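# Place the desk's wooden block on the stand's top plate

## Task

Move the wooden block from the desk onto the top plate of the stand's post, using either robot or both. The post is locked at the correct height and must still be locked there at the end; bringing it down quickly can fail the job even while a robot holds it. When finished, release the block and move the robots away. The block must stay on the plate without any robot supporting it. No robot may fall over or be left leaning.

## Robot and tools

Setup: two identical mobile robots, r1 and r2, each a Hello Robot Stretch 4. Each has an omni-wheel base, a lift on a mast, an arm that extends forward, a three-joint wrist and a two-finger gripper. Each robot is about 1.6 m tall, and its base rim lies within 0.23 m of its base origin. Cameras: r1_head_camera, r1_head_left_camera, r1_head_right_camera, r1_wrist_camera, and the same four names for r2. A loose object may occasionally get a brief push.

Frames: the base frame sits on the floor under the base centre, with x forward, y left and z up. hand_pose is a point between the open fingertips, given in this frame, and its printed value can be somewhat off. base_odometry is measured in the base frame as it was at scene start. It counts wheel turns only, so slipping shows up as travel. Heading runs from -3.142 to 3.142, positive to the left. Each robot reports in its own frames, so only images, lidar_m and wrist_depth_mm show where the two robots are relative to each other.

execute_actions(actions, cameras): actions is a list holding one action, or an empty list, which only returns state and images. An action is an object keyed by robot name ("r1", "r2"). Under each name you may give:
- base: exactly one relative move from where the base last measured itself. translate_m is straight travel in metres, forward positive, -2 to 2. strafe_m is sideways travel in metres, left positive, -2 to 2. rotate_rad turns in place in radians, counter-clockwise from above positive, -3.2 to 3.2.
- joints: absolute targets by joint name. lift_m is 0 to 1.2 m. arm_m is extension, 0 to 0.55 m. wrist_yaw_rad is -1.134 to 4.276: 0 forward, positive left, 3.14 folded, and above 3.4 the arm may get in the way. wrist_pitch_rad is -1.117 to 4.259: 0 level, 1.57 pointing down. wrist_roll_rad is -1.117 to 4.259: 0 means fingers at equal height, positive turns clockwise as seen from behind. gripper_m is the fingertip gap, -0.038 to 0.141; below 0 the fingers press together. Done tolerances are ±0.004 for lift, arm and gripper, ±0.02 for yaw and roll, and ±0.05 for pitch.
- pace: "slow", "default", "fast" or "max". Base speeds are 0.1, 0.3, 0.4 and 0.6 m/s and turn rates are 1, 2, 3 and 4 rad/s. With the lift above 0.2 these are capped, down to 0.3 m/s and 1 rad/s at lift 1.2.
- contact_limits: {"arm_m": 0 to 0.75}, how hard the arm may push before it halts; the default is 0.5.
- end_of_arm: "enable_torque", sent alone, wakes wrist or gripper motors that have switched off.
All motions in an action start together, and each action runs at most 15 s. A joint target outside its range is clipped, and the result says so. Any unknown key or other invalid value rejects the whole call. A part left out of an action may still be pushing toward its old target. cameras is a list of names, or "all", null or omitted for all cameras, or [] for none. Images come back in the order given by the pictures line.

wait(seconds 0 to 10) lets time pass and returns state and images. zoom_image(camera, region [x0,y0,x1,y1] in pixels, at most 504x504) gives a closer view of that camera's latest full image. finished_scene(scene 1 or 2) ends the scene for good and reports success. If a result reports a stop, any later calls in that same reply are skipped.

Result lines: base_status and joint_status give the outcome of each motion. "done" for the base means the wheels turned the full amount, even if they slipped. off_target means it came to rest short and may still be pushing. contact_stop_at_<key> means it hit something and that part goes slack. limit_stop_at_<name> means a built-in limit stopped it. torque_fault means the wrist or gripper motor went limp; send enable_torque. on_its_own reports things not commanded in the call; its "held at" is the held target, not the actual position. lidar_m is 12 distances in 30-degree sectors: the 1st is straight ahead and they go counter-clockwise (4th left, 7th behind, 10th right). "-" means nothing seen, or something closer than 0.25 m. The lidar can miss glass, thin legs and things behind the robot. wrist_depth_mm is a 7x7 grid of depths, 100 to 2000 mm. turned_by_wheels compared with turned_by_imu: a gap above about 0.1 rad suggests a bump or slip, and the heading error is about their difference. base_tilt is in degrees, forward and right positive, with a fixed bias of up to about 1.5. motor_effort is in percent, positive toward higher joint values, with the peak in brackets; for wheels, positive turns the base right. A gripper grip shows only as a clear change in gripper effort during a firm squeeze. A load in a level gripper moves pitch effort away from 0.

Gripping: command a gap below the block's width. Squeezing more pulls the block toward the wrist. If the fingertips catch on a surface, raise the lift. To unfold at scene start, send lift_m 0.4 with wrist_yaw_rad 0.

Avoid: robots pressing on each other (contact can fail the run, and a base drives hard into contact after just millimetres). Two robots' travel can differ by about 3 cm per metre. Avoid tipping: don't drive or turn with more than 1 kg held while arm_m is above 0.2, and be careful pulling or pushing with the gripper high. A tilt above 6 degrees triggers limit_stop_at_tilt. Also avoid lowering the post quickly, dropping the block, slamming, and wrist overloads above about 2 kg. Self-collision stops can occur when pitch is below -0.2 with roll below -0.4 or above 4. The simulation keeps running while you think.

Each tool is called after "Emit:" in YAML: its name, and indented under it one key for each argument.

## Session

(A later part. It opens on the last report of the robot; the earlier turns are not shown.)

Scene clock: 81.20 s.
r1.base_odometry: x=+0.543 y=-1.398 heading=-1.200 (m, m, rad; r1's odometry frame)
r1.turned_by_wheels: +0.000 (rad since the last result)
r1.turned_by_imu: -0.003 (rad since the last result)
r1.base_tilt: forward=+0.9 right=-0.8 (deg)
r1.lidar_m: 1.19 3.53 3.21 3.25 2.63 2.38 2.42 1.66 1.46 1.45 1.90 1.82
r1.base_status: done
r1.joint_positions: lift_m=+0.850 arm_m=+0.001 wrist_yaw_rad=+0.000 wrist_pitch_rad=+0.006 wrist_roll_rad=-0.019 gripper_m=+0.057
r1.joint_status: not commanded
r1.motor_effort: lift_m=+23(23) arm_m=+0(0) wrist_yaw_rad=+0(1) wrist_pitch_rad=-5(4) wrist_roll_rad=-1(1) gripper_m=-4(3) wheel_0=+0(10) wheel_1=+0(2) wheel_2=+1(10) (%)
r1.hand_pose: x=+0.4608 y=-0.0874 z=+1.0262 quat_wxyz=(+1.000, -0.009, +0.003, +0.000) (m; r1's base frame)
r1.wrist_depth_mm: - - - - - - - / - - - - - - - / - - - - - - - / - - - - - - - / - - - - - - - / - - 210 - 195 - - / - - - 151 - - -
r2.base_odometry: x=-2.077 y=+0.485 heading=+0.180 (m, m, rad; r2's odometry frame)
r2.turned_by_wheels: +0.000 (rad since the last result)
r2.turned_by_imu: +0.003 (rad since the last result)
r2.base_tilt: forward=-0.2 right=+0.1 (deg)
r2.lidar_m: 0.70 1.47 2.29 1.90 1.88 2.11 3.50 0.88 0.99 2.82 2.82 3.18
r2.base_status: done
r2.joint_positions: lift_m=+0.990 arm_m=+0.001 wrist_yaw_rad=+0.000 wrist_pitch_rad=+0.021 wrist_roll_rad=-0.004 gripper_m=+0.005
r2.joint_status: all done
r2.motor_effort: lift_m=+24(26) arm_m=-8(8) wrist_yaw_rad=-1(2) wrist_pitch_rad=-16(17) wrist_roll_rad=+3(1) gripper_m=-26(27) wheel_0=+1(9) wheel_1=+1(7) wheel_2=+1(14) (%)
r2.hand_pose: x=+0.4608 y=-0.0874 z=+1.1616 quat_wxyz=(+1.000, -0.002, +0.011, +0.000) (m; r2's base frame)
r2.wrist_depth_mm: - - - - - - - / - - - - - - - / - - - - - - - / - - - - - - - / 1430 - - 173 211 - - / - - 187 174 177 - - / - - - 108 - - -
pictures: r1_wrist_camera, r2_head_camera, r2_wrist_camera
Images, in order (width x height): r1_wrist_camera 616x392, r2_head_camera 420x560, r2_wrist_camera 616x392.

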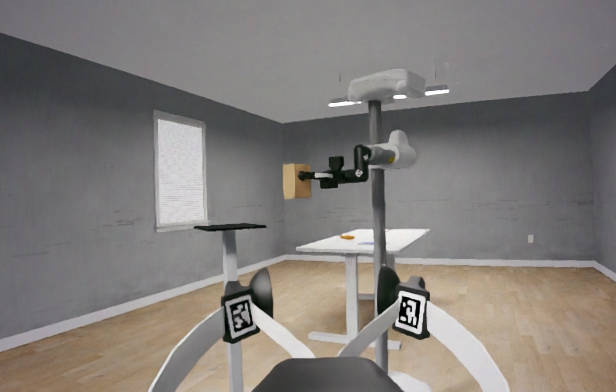

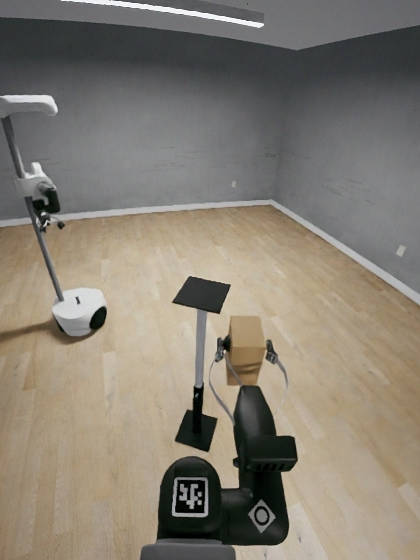

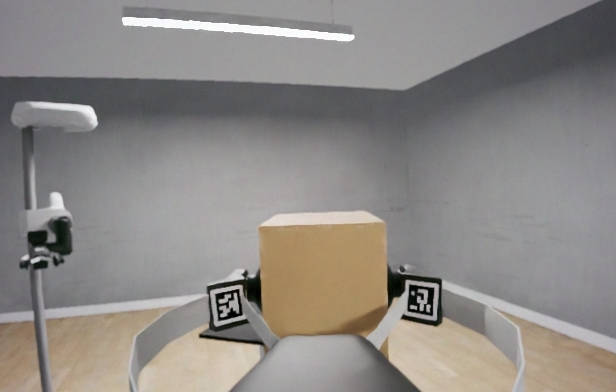

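Emit:
execute_actions:
  actions:
    - {"r2":{"base":{"strafe_m":0.1},"joints":{"lift_m":0.97,"arm_m":0.35}},"r1":{"joints":{"lift_m":0.82,"wrist_yaw_rad":0.2}}}
  cameras: ["r2_head_camera","r2_wrist_camera","r1_wrist_camera","r1_head_camera"]

Emit:
zoom_image:
  camera: "r2_head_camera"
  region: [150,220,310,360]

Scene clock: 89.17 s.
r1.base_odometry: x=+0.543 y=-1.398 heading=-1.200 (m, m, rad; r1's odometry frame)
r1.turned_by_wheels: +0.000 (rad since the last result)
r1.turned_by_imu: -0.001 (rad since the last result)
r1.base_tilt: forward=+0.7 right=-1.0 (deg)
r1.lidar_m: 1.20 3.51 3.20 3.24 2.61 2.40 2.41 1.66 1.48 1.46 1.88 1.69
r1.base_status: not commanded
r1.joint_positions: lift_m=+0.820 arm_m=+0.001 wrist_yaw_rad=+0.200 wrist_pitch_rad=+0.006 wrist_roll_rad=-0.019 gripper_m=+0.057
r1.joint_status: all done
r1.motor_effort: lift_m=+16(21) arm_m=+0(0) wrist_yaw_rad=+2(7) wrist_pitch_rad=-4(4) wrist_roll_rad=-1(0) gripper_m=-2(0) wheel_0=+0(0) wheel_1=+1(0) wheel_2=+1(1) (%)
r1.hand_pose: x=+0.4724 y=-0.0285 z=+0.9968 quat_wxyz=(+0.995, -0.010, +0.002, +0.100) (m; r1's base frame)
r1.wrist_depth_mm: - - - - - - - / - - - - - - - / - - - - - 1537 - / - - - - - - - / - - - - - - - / - - 209 - 196 - - / - - - 151 - - -
r2.base_odometry: x=-2.095 y=+0.584 heading=+0.180 (m, m, rad; r2's odometry frame)
r2.turned_by_wheels: +0.000 (rad since the last result)
r2.turned_by_imu: +0.000 (rad since the last result)
r2.base_tilt: forward=-0.1 right=+0.1 (deg)
r2.lidar_m: 0.73 1.39 2.16 1.83 1.80 1.99 3.31 0.94 1.00 2.93 2.93 3.26
r2.base_status: done
r2.joint_positions: lift_m=+0.970 arm_m=+0.348 wrist_yaw_rad=+0.000 wrist_pitch_rad=+0.021 wrist_roll_rad=-0.004 gripper_m=+0.005
r2.joint_status: all done
r2.motor_effort: lift_m=+16(22) arm_m=+9(8) wrist_yaw_rad=+1(2) wrist_pitch_rad=-15(16) wrist_roll_rad=+3(1) gripper_m=-26(26) wheel_0=+1(7) wheel_1=-1(11) wheel_2=+0(0) (%)
r2.hand_pose: x=+0.8078 y=-0.0874 z=+1.1423 quat_wxyz=(+1.000, -0.002, +0.011, +0.000) (m; r2's base frame)
r2.wrist_depth_mm: - - - - - - - / - - - - - - - / - - - - - - - / - - - - - - - / - - - 173 211 - - / - - 186 174 177 - - / - - - 108 - - -
pictures: r1_head_camera, r1_wrist_camera, r2_head_camera, r2_wrist_camera
Images, in order (width x height): r1_head_camera 420x560, r1_wrist_camera 616x392, r2_head_camera 420x560, r2_wrist_camera 616x392.

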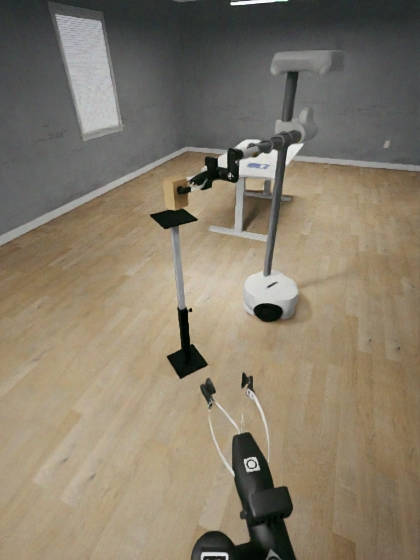

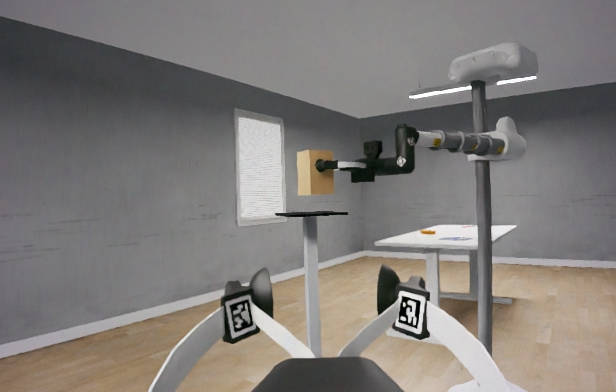

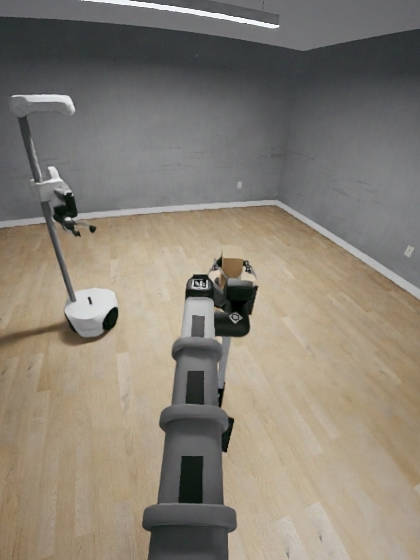

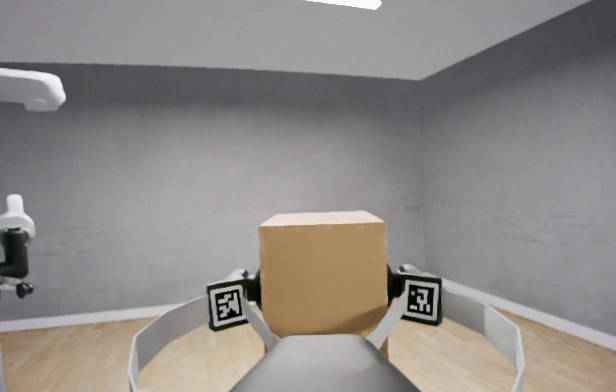

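Region (150, 220, 310, 360) of r2_head_camera's 420x560 image, scaled by 3.150, with more detail than that image has; it fills the top 441 rows of this view, and the rest is white.

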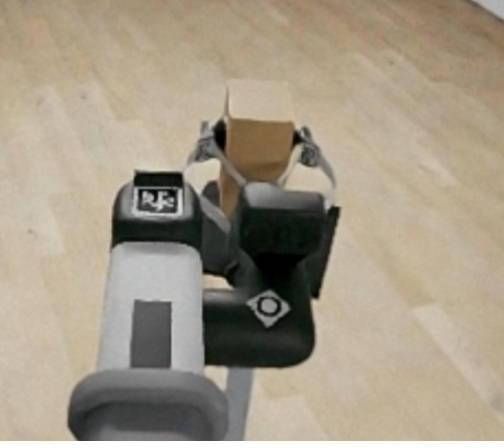

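Emit:
execute_actions:
  actions:
    - {"r2":{"joints":{"lift_m":0.928,"arm_m":0.355},"pace":"slow"}}
  cameras: ["r1_wrist_camera","r1_head_camera"]

Emit:
zoom_image:
  camera: "r1_wrist_camera"
  region: [260,150,380,240]

Scene clock: 95.87 s.
r1.base_odometry: x=+0.543 y=-1.398 heading=-1.200 (m, m, rad; r1's odometry frame)
r1.turned_by_wheels: +0.000 (rad since the last result)
r1.turned_by_imu: -0.001 (rad since the last result)
r1.base_tilt: forward=+0.9 right=-0.9 (deg)
r1.lidar_m: 1.19 3.52 3.21 3.24 2.63 2.39 2.42 1.66 1.48 1.45 1.89 1.67
r1.base_status: not commanded
r1.joint_positions: lift_m=+0.820 arm_m=+0.001 wrist_yaw_rad=+0.200 wrist_pitch_rad=+0.006 wrist_roll_rad=-0.019 gripper_m=+0.057
r1.joint_status: not commanded
r1.motor_effort: lift_m=+16(16) arm_m=+0(0) wrist_yaw_rad=+2(2) wrist_pitch_rad=-4(4) wrist_roll_rad=-1(1) gripper_m=-2(3) wheel_0=+0(0) wheel_1=+1(0) wheel_2=+1(1) (%)
r1.hand_pose: x=+0.4724 y=-0.0285 z=+0.9968 quat_wxyz=(+0.995, -0.010, +0.002, +0.100) (m; r1's base frame)
r1.wrist_depth_mm: - - - - - - - / - - - - - - - / - - - - - 1537 - / - - - - - - - / - - - - - - - / - - 209 - 196 - - / - - - 152 - - -
r2.base_odometry: x=-2.095 y=+0.584 heading=+0.180 (m, m, rad; r2's odometry frame)
r2.turned_by_wheels: +0.000 (rad since the last result)
r2.turned_by_imu: +0.000 (rad since the last result)
r2.base_tilt: forward=-0.1 right=+0.1 (deg)
r2.lidar_m: 0.75 1.37 2.16 1.80 1.80 2.03 3.32 0.95 1.04 2.96 2.91 3.26
r2.base_status: not commanded
r2.joint_positions: lift_m=+0.928 arm_m=+0.353 wrist_yaw_rad=+0.000 wrist_pitch_rad=+0.021 wrist_roll_rad=-0.004 gripper_m=+0.005
r2.joint_status: all done
r2.motor_effort: lift_m=+15(17) arm_m=+9(9) wrist_yaw_rad=-1(0) wrist_pitch_rad=-15(15) wrist_roll_rad=+2(1) gripper_m=-25(25) wheel_0=+1(1) wheel_1=+0(0) wheel_2=+0(1) (%)
r2.hand_pose: x=+0.8128 y=-0.0874 z=+1.1004 quat_wxyz=(+1.000, -0.002, +0.011, +0.000) (m; r2's base frame)
r2.wrist_depth_mm: - - - - - - - / - - - - - - - / - - - - - - - / - - - - - - - / - - - 174 211 - - / - - 186 175 176 - - / - - - 108 290 - -
pictures: r1_head_camera, r1_wrist_camera
Images, in order (width x height): r1_head_camera 420x560, r1_wrist_camera 616x392.

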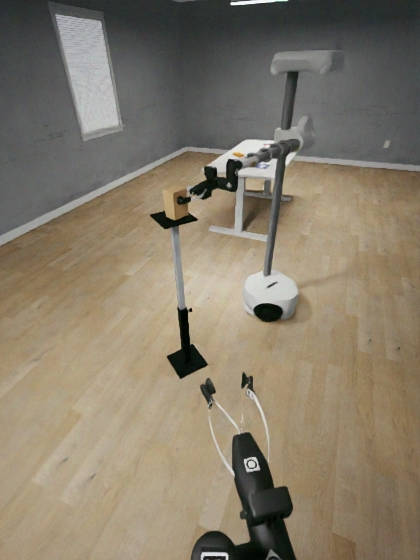

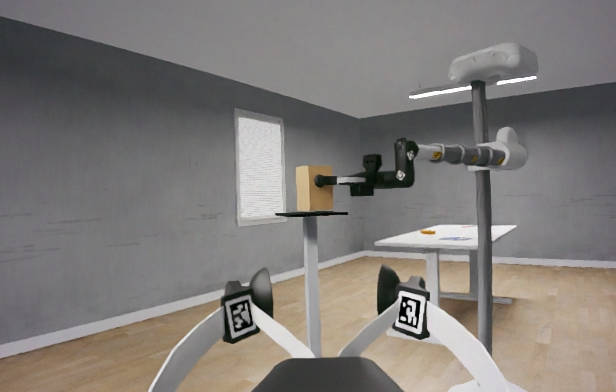

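Region (260, 150, 380, 240) of r1_wrist_camera's 616x392 image, scaled by 4.200; it fills the top 378 rows of this view, and the rest is white.

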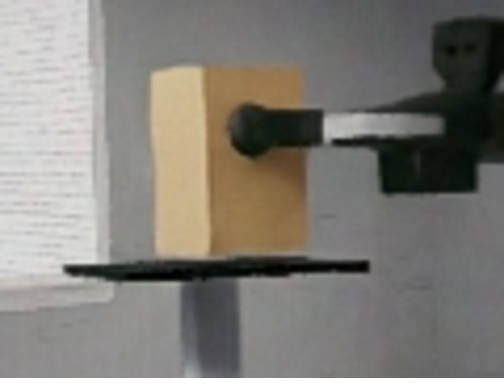

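Emit:
execute_actions:
  actions:
    - {"r2":{"joints":{"lift_m":0.92},"pace":"slow"}}
  cameras: ["r1_wrist_camera"]

Scene clock: 99.33 s.
r1.base_odometry: x=+0.543 y=-1.398 heading=-1.200 (m, m, rad; r1's odometry frame)
r1.turned_by_wheels: +0.000 (rad since the last result)
r1.turned_by_imu: -0.001 (rad since the last result)
r1.base_tilt: forward=+0.7 right=-0.8 (deg)
r1.lidar_m: 1.21 3.50 3.21 3.24 2.61 2.39 2.43 1.65 1.48 1.45 1.87 1.68
r1.base_status: not commanded
r1.joint_positions: lift_m=+0.820 arm_m=+0.001 wrist_yaw_rad=+0.200 wrist_pitch_rad=+0.006 wrist_roll_rad=-0.019 gripper_m=+0.057
r1.joint_status: not commanded
r1.motor_effort: lift_m=+16(16) arm_m=+0(0) wrist_yaw_rad=+2(2) wrist_pitch_rad=-4(5) wrist_roll_rad=-1(1) gripper_m=-3(3) wheel_0=+0(0) wheel_1=+0(0) wheel_2=+1(1) (%)
r1.hand_pose: x=+0.4724 y=-0.0285 z=+0.9968 quat_wxyz=(+0.995, -0.010, +0.002, +0.100) (m; r1's base frame)
r1.wrist_depth_mm: - - - - - - - / - - - - - - - / - - - - - 1576 - / - - - - - - - / - - - - - - - / - - 209 - 195 - - / - - - 152 - - -
r2.base_odometry: x=-2.095 y=+0.584 heading=+0.180 (m, m, rad; r2's odometry frame)
r2.turned_by_wheels: +0.000 (rad since the last result)
r2.turned_by_imu: +0.000 (rad since the last result)
r2.base_tilt: forward=-0.2 right=+0.0 (deg)
r2.lidar_m: 0.74 1.40 2.18 1.78 1.79 2.00 3.33 0.96 1.04 2.96 2.92 3.24
r2.base_status: not commanded
r2.joint_positions: lift_m=+0.920 arm_m=+0.353 wrist_yaw_rad=+0.000 wrist_pitch_rad=+0.021 wrist_roll_rad=-0.004 gripper_m=+0.005
r2.joint_status: all done
r2.motor_effort: lift_m=+16(17) arm_m=+9(8) wrist_yaw_rad=+0(2) wrist_pitch_rad=-15(16) wrist_roll_rad=+1(2) gripper_m=-26(27) wheel_0=+1(1) wheel_1=+0(1) wheel_2=-1(0) (%)
r2.hand_pose: x=+0.8128 y=-0.0874 z=+1.0923 quat_wxyz=(+1.000, -0.002, +0.011, +0.000) (m; r2's base frame)
r2.wrist_depth_mm: - - - - - - - / - - - - - - - / - - - - - - - / - - - - - - - / - - - 173 212 - - / - - 186 174 177 - - / - - - 108 273 - -
pictures: r1_wrist_camera
Images, in order (width x height): r1_wrist_camera 616x392.

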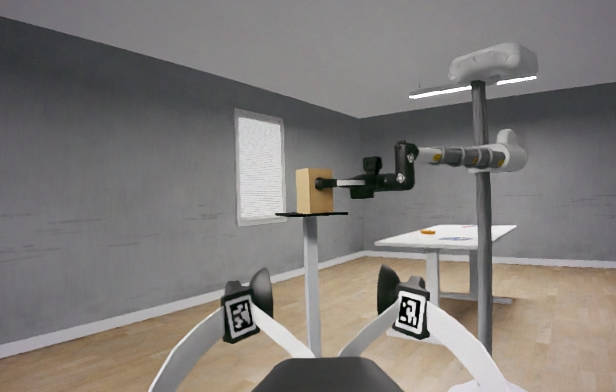

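Emit:
execute_actions:
  actions:
    - {"r2":{"joints":{"lift_m":0.914},"pace":"slow"}}
  cameras: []

Emit:
execute_actions:
  actions:
    - {"r2":{"joints":{"gripper_m":0.11}}}
  cameras: ["r1_wrist_camera","r2_wrist_camera"]

Emit:
execute_actions:
  actions:
    - {"r2":{"base":{"translate_m":-0.35},"joints":{"arm_m":0.0},"pace":"fast"},"r1":{"base":{"translate_m":-0.3},"pace":"fast"}}
  cameras: ["r1_wrist_camera","r2_head_camera"]

Scene clock: 104.73 s.
r1.base_odometry: x=+0.543 y=-1.398 heading=-1.200 (m, m, rad; r1's odometry frame)
r1.turned_by_wheels: +0.000 (rad since the last result)
r1.turned_by_imu: -0.001 (rad since the last result)
r1.base_tilt: forward=+0.9 right=-0.8 (deg)
r1.lidar_m: 1.19 3.51 3.20 3.24 2.64 2.39 2.42 1.65 1.48 1.44 1.89 1.67
r1.base_status: not commanded
r1.joint_positions: lift_m=+0.820 arm_m=+0.001 wrist_yaw_rad=+0.200 wrist_pitch_rad=+0.006 wrist_roll_rad=-0.019 gripper_m=+0.057
r1.joint_status: not commanded
r1.motor_effort: lift_m=+16(16) arm_m=+0(0) wrist_yaw_rad=+2(2) wrist_pitch_rad=-5(5) wrist_roll_rad=-1(1) gripper_m=-3(2) wheel_0=+0(0) wheel_1=+0(1) wheel_2=+1(1) (%)
r1.hand_pose: x=+0.4724 y=-0.0285 z=+0.9968 quat_wxyz=(+0.995, -0.010, +0.002, +0.100) (m; r1's base frame)
r1.wrist_depth_mm: - - - - - - - / - - - - - - - / - - - - - 1537 - / - - - - - - - / - - - - - - - / - - 209 - 196 - - / - - - 151 - - -
r2.base_odometry: x=-2.095 y=+0.584 heading=+0.180 (m, m, rad; r2's odometry frame)
r2.turned_by_wheels: +0.000 (rad since the last result)
r2.turned_by_imu: +0.000 (rad since the last result)
r2.base_tilt: forward=-0.2 right=+0.2 (deg)
r2.lidar_m: 0.76 1.40 2.18 1.81 1.78 2.03 3.31 0.95 1.03 2.94 2.93 3.30
r2.base_status: not commanded
r2.joint_positions: lift_m=+0.915 arm_m=+0.353 wrist_yaw_rad=+0.000 wrist_pitch_rad=+0.014 wrist_roll_rad=-0.004 gripper_m=+0.005
r2.joint_status: all done
r2.motor_effort: lift_m=+13(15) arm_m=+9(9) wrist_yaw_rad=+0(1) wrist_pitch_rad=+4(16) wrist_roll_rad=+2(1) gripper_m=-26(25) wheel_0=+1(1) wheel_1=-1(1) wheel_2=+0(1) (%)
r2.hand_pose: x=+0.8128 y=-0.0874 z=+1.0886 quat_wxyz=(+1.000, -0.002, +0.007, +0.000) (m; r2's base frame)
r2.wrist_depth_mm: - - - - - - - / - - - - - - - / - - - - - - - / - - - - - - - / - - - 173 211 - - / - - 186 174 176 - - / - - - 108 274 - -
pictures: none
No camera images: the call's "cameras" was empty. Leave "cameras" out to get every camera's image.

Scene clock: 106.60 s.
r1.base_odometry: x=+0.543 y=-1.398 heading=-1.200 (m, m, rad; r1's odometry frame)
r1.turned_by_wheels: +0.000 (rad since the last result)
r1.turned_by_imu: +0.000 (rad since the last result)
r1.base_tilt: forward=+0.8 right=-1.1 (deg)
r1.lidar_m: 1.19 3.50 3.20 3.23 2.60 2.40 2.42 1.65 1.48 1.47 1.88 1.67
r1.base_status: not commanded
r1.joint_positions: lift_m=+0.820 arm_m=+0.001 wrist_yaw_rad=+0.200 wrist_pitch_rad=+0.006 wrist_roll_rad=-0.019 gripper_m=+0.057
r1.joint_status: not commanded
r1.motor_effort: lift_m=+16(16) arm_m=+0(0) wrist_yaw_rad=+2(2) wrist_pitch_rad=-4(5) wrist_roll_rad=-1(0) gripper_m=-3(2) wheel_0=+0(0) wheel_1=+0(0) wheel_2=+1(1) (%)
r1.hand_pose: x=+0.4724 y=-0.0285 z=+0.9968 quat_wxyz=(+0.995, -0.010, +0.002, +0.100) (m; r1's base frame)
r1.wrist_depth_mm: - - - - - - - / - - - - - - - / - - - - - 1537 - / - - - - - - - / - - - - - - - / - - 210 - 196 - - / - - - 151 - - -
r2.base_odometry: x=-2.095 y=+0.584 heading=+0.180 (m, m, rad; r2's odometry frame)
r2.turned_by_wheels: +0.000 (rad since the last result)
r2.turned_by_imu: +0.000 (rad since the last result)
r2.base_tilt: forward=-0.1 right=+0.1 (deg)
r2.lidar_m: 0.74 1.38 2.18 1.82 1.79 2.03 3.34 0.94 1.03 2.96 2.92 3.30
r2.base_status: not commanded
r2.joint_positions: lift_m=+0.914 arm_m=+0.353 wrist_yaw_rad=+0.000 wrist_pitch_rad=+0.017 wrist_roll_rad=-0.004 gripper_m=+0.110
r2.joint_status: all done
r2.motor_effort: lift_m=+14(14) arm_m=+8(9) wrist_yaw_rad=+1(2) wrist_pitch_rad=-5(5) wrist_roll_rad=+2(2) gripper_m=-2(31) wheel_0=+1(1) wheel_1=-1(1) wheel_2=+0(0) (%)
r2.hand_pose: x=+0.8128 y=-0.0876 z=+1.0876 quat_wxyz=(+1.000, -0.002, +0.009, +0.000) (m; r2's base frame)
r2.wrist_depth_mm: - - - - - - - / - - - - - - - / - - - - - - - / - - - - - - - / - - - 187 - - - / - - 206 187 190 - - / - - - 108 268 - -
pictures: r1_wrist_camera, r2_wrist_camera
Images, in order (width x height): r1_wrist_camera 616x392, r2_wrist_camera 616x392.

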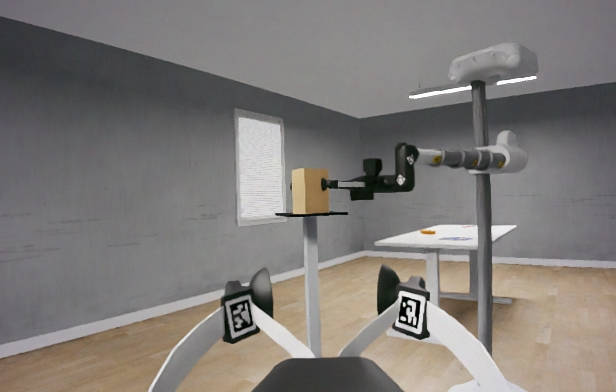

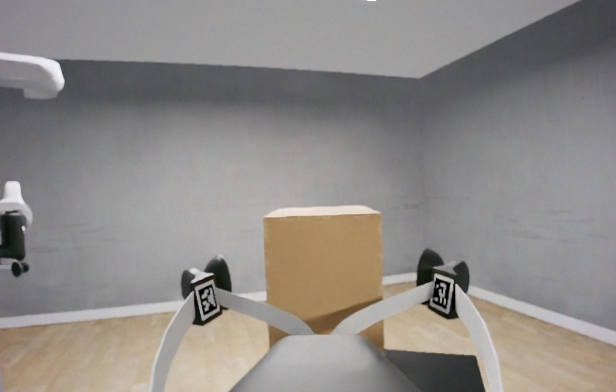

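Scene clock: 108.97 s.
r1.base_odometry: x=+0.435 y=-1.118 heading=-1.200 (m, m, rad; r1's odometry frame)
r1.turned_by_wheels: +0.000 (rad since the last result)
r1.turned_by_imu: +0.000 (rad since the last result)
r1.base_tilt: forward=+0.8 right=-0.9 (deg)
r1.lidar_m: 1.50 3.63 3.31 3.34 2.30 2.10 2.14 1.53 1.39 1.40 1.74 2.28
r1.base_status: done
r1.joint_positions: lift_m=+0.820 arm_m=+0.001 wrist_yaw_rad=+0.200 wrist_pitch_rad=+0.006 wrist_roll_rad=-0.019 gripper_m=+0.057
r1.joint_status: not commanded
r1.motor_effort: lift_m=+16(16) arm_m=+0(0) wrist_yaw_rad=+2(1) wrist_pitch_rad=-5(4) wrist_roll_rad=-1(1) gripper_m=-3(3) wheel_0=+0(7) wheel_1=+0(7) wheel_2=-1(10) (%)
r1.hand_pose: x=+0.4724 y=-0.0284 z=+0.9968 quat_wxyz=(+0.995, -0.010, +0.002, +0.100) (m; r1's base frame)
r1.wrist_depth_mm: - - - - - - - / - - - - - - - / - - - - - - - / - - - - - - - / - - - - - - - / - - 209 - 195 - - / - - - 152 - 1808 -
r2.base_odometry: x=-2.439 y=+0.521 heading=+0.180 (m, m, rad; r2's odometry frame)
r2.turned_by_wheels: +0.000 (rad since the last result)
r2.turned_by_imu: -0.001 (rad since the last result)
r2.base_tilt: forward=-0.2 right=+0.1 (deg)
r2.lidar_m: 1.06 1.97 2.04 1.70 1.67 1.88 3.07 0.77 0.69 1.08 3.03 3.40
r2.base_status: done
r2.joint_positions: lift_m=+0.914 arm_m=+0.001 wrist_yaw_rad=+0.000 wrist_pitch_rad=+0.018 wrist_roll_rad=-0.004 gripper_m=+0.110
r2.joint_status: all done
r2.motor_effort: lift_m=+15(15) arm_m=-8(10) wrist_yaw_rad=+2(1) wrist_pitch_rad=-6(6) wrist_roll_rad=+3(2) gripper_m=-2(5) wheel_0=-1(7) wheel_1=+0(9) wheel_2=-3(10) (%)
r2.hand_pose: x=+0.4608 y=-0.0875 z=+1.0874 quat_wxyz=(+1.000, -0.002, +0.009, +0.000) (m; r2's base frame)
r2.wrist_depth_mm: - - - - - - - / - - - - - - - / - - - - - - - / - - - - - - - / - - - - - - - / - - 206 - - - - / - 1983 - 108 - - -
pictures: r1_wrist_camera, r2_head_camera
Images, in order (width x height): r1_wrist_camera 616x392, r2_head_camera 420x560.

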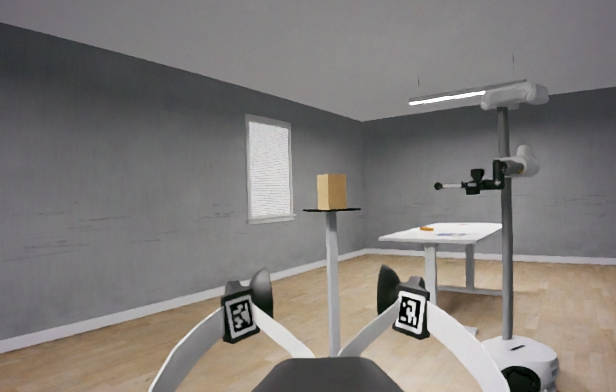

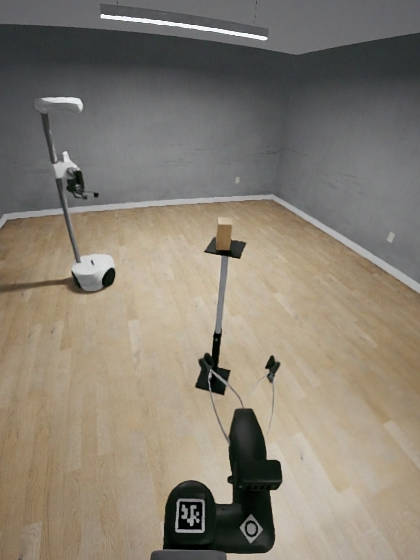

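Emit:
finished_scene:
  scene: 1

The scene is finished: the task was done.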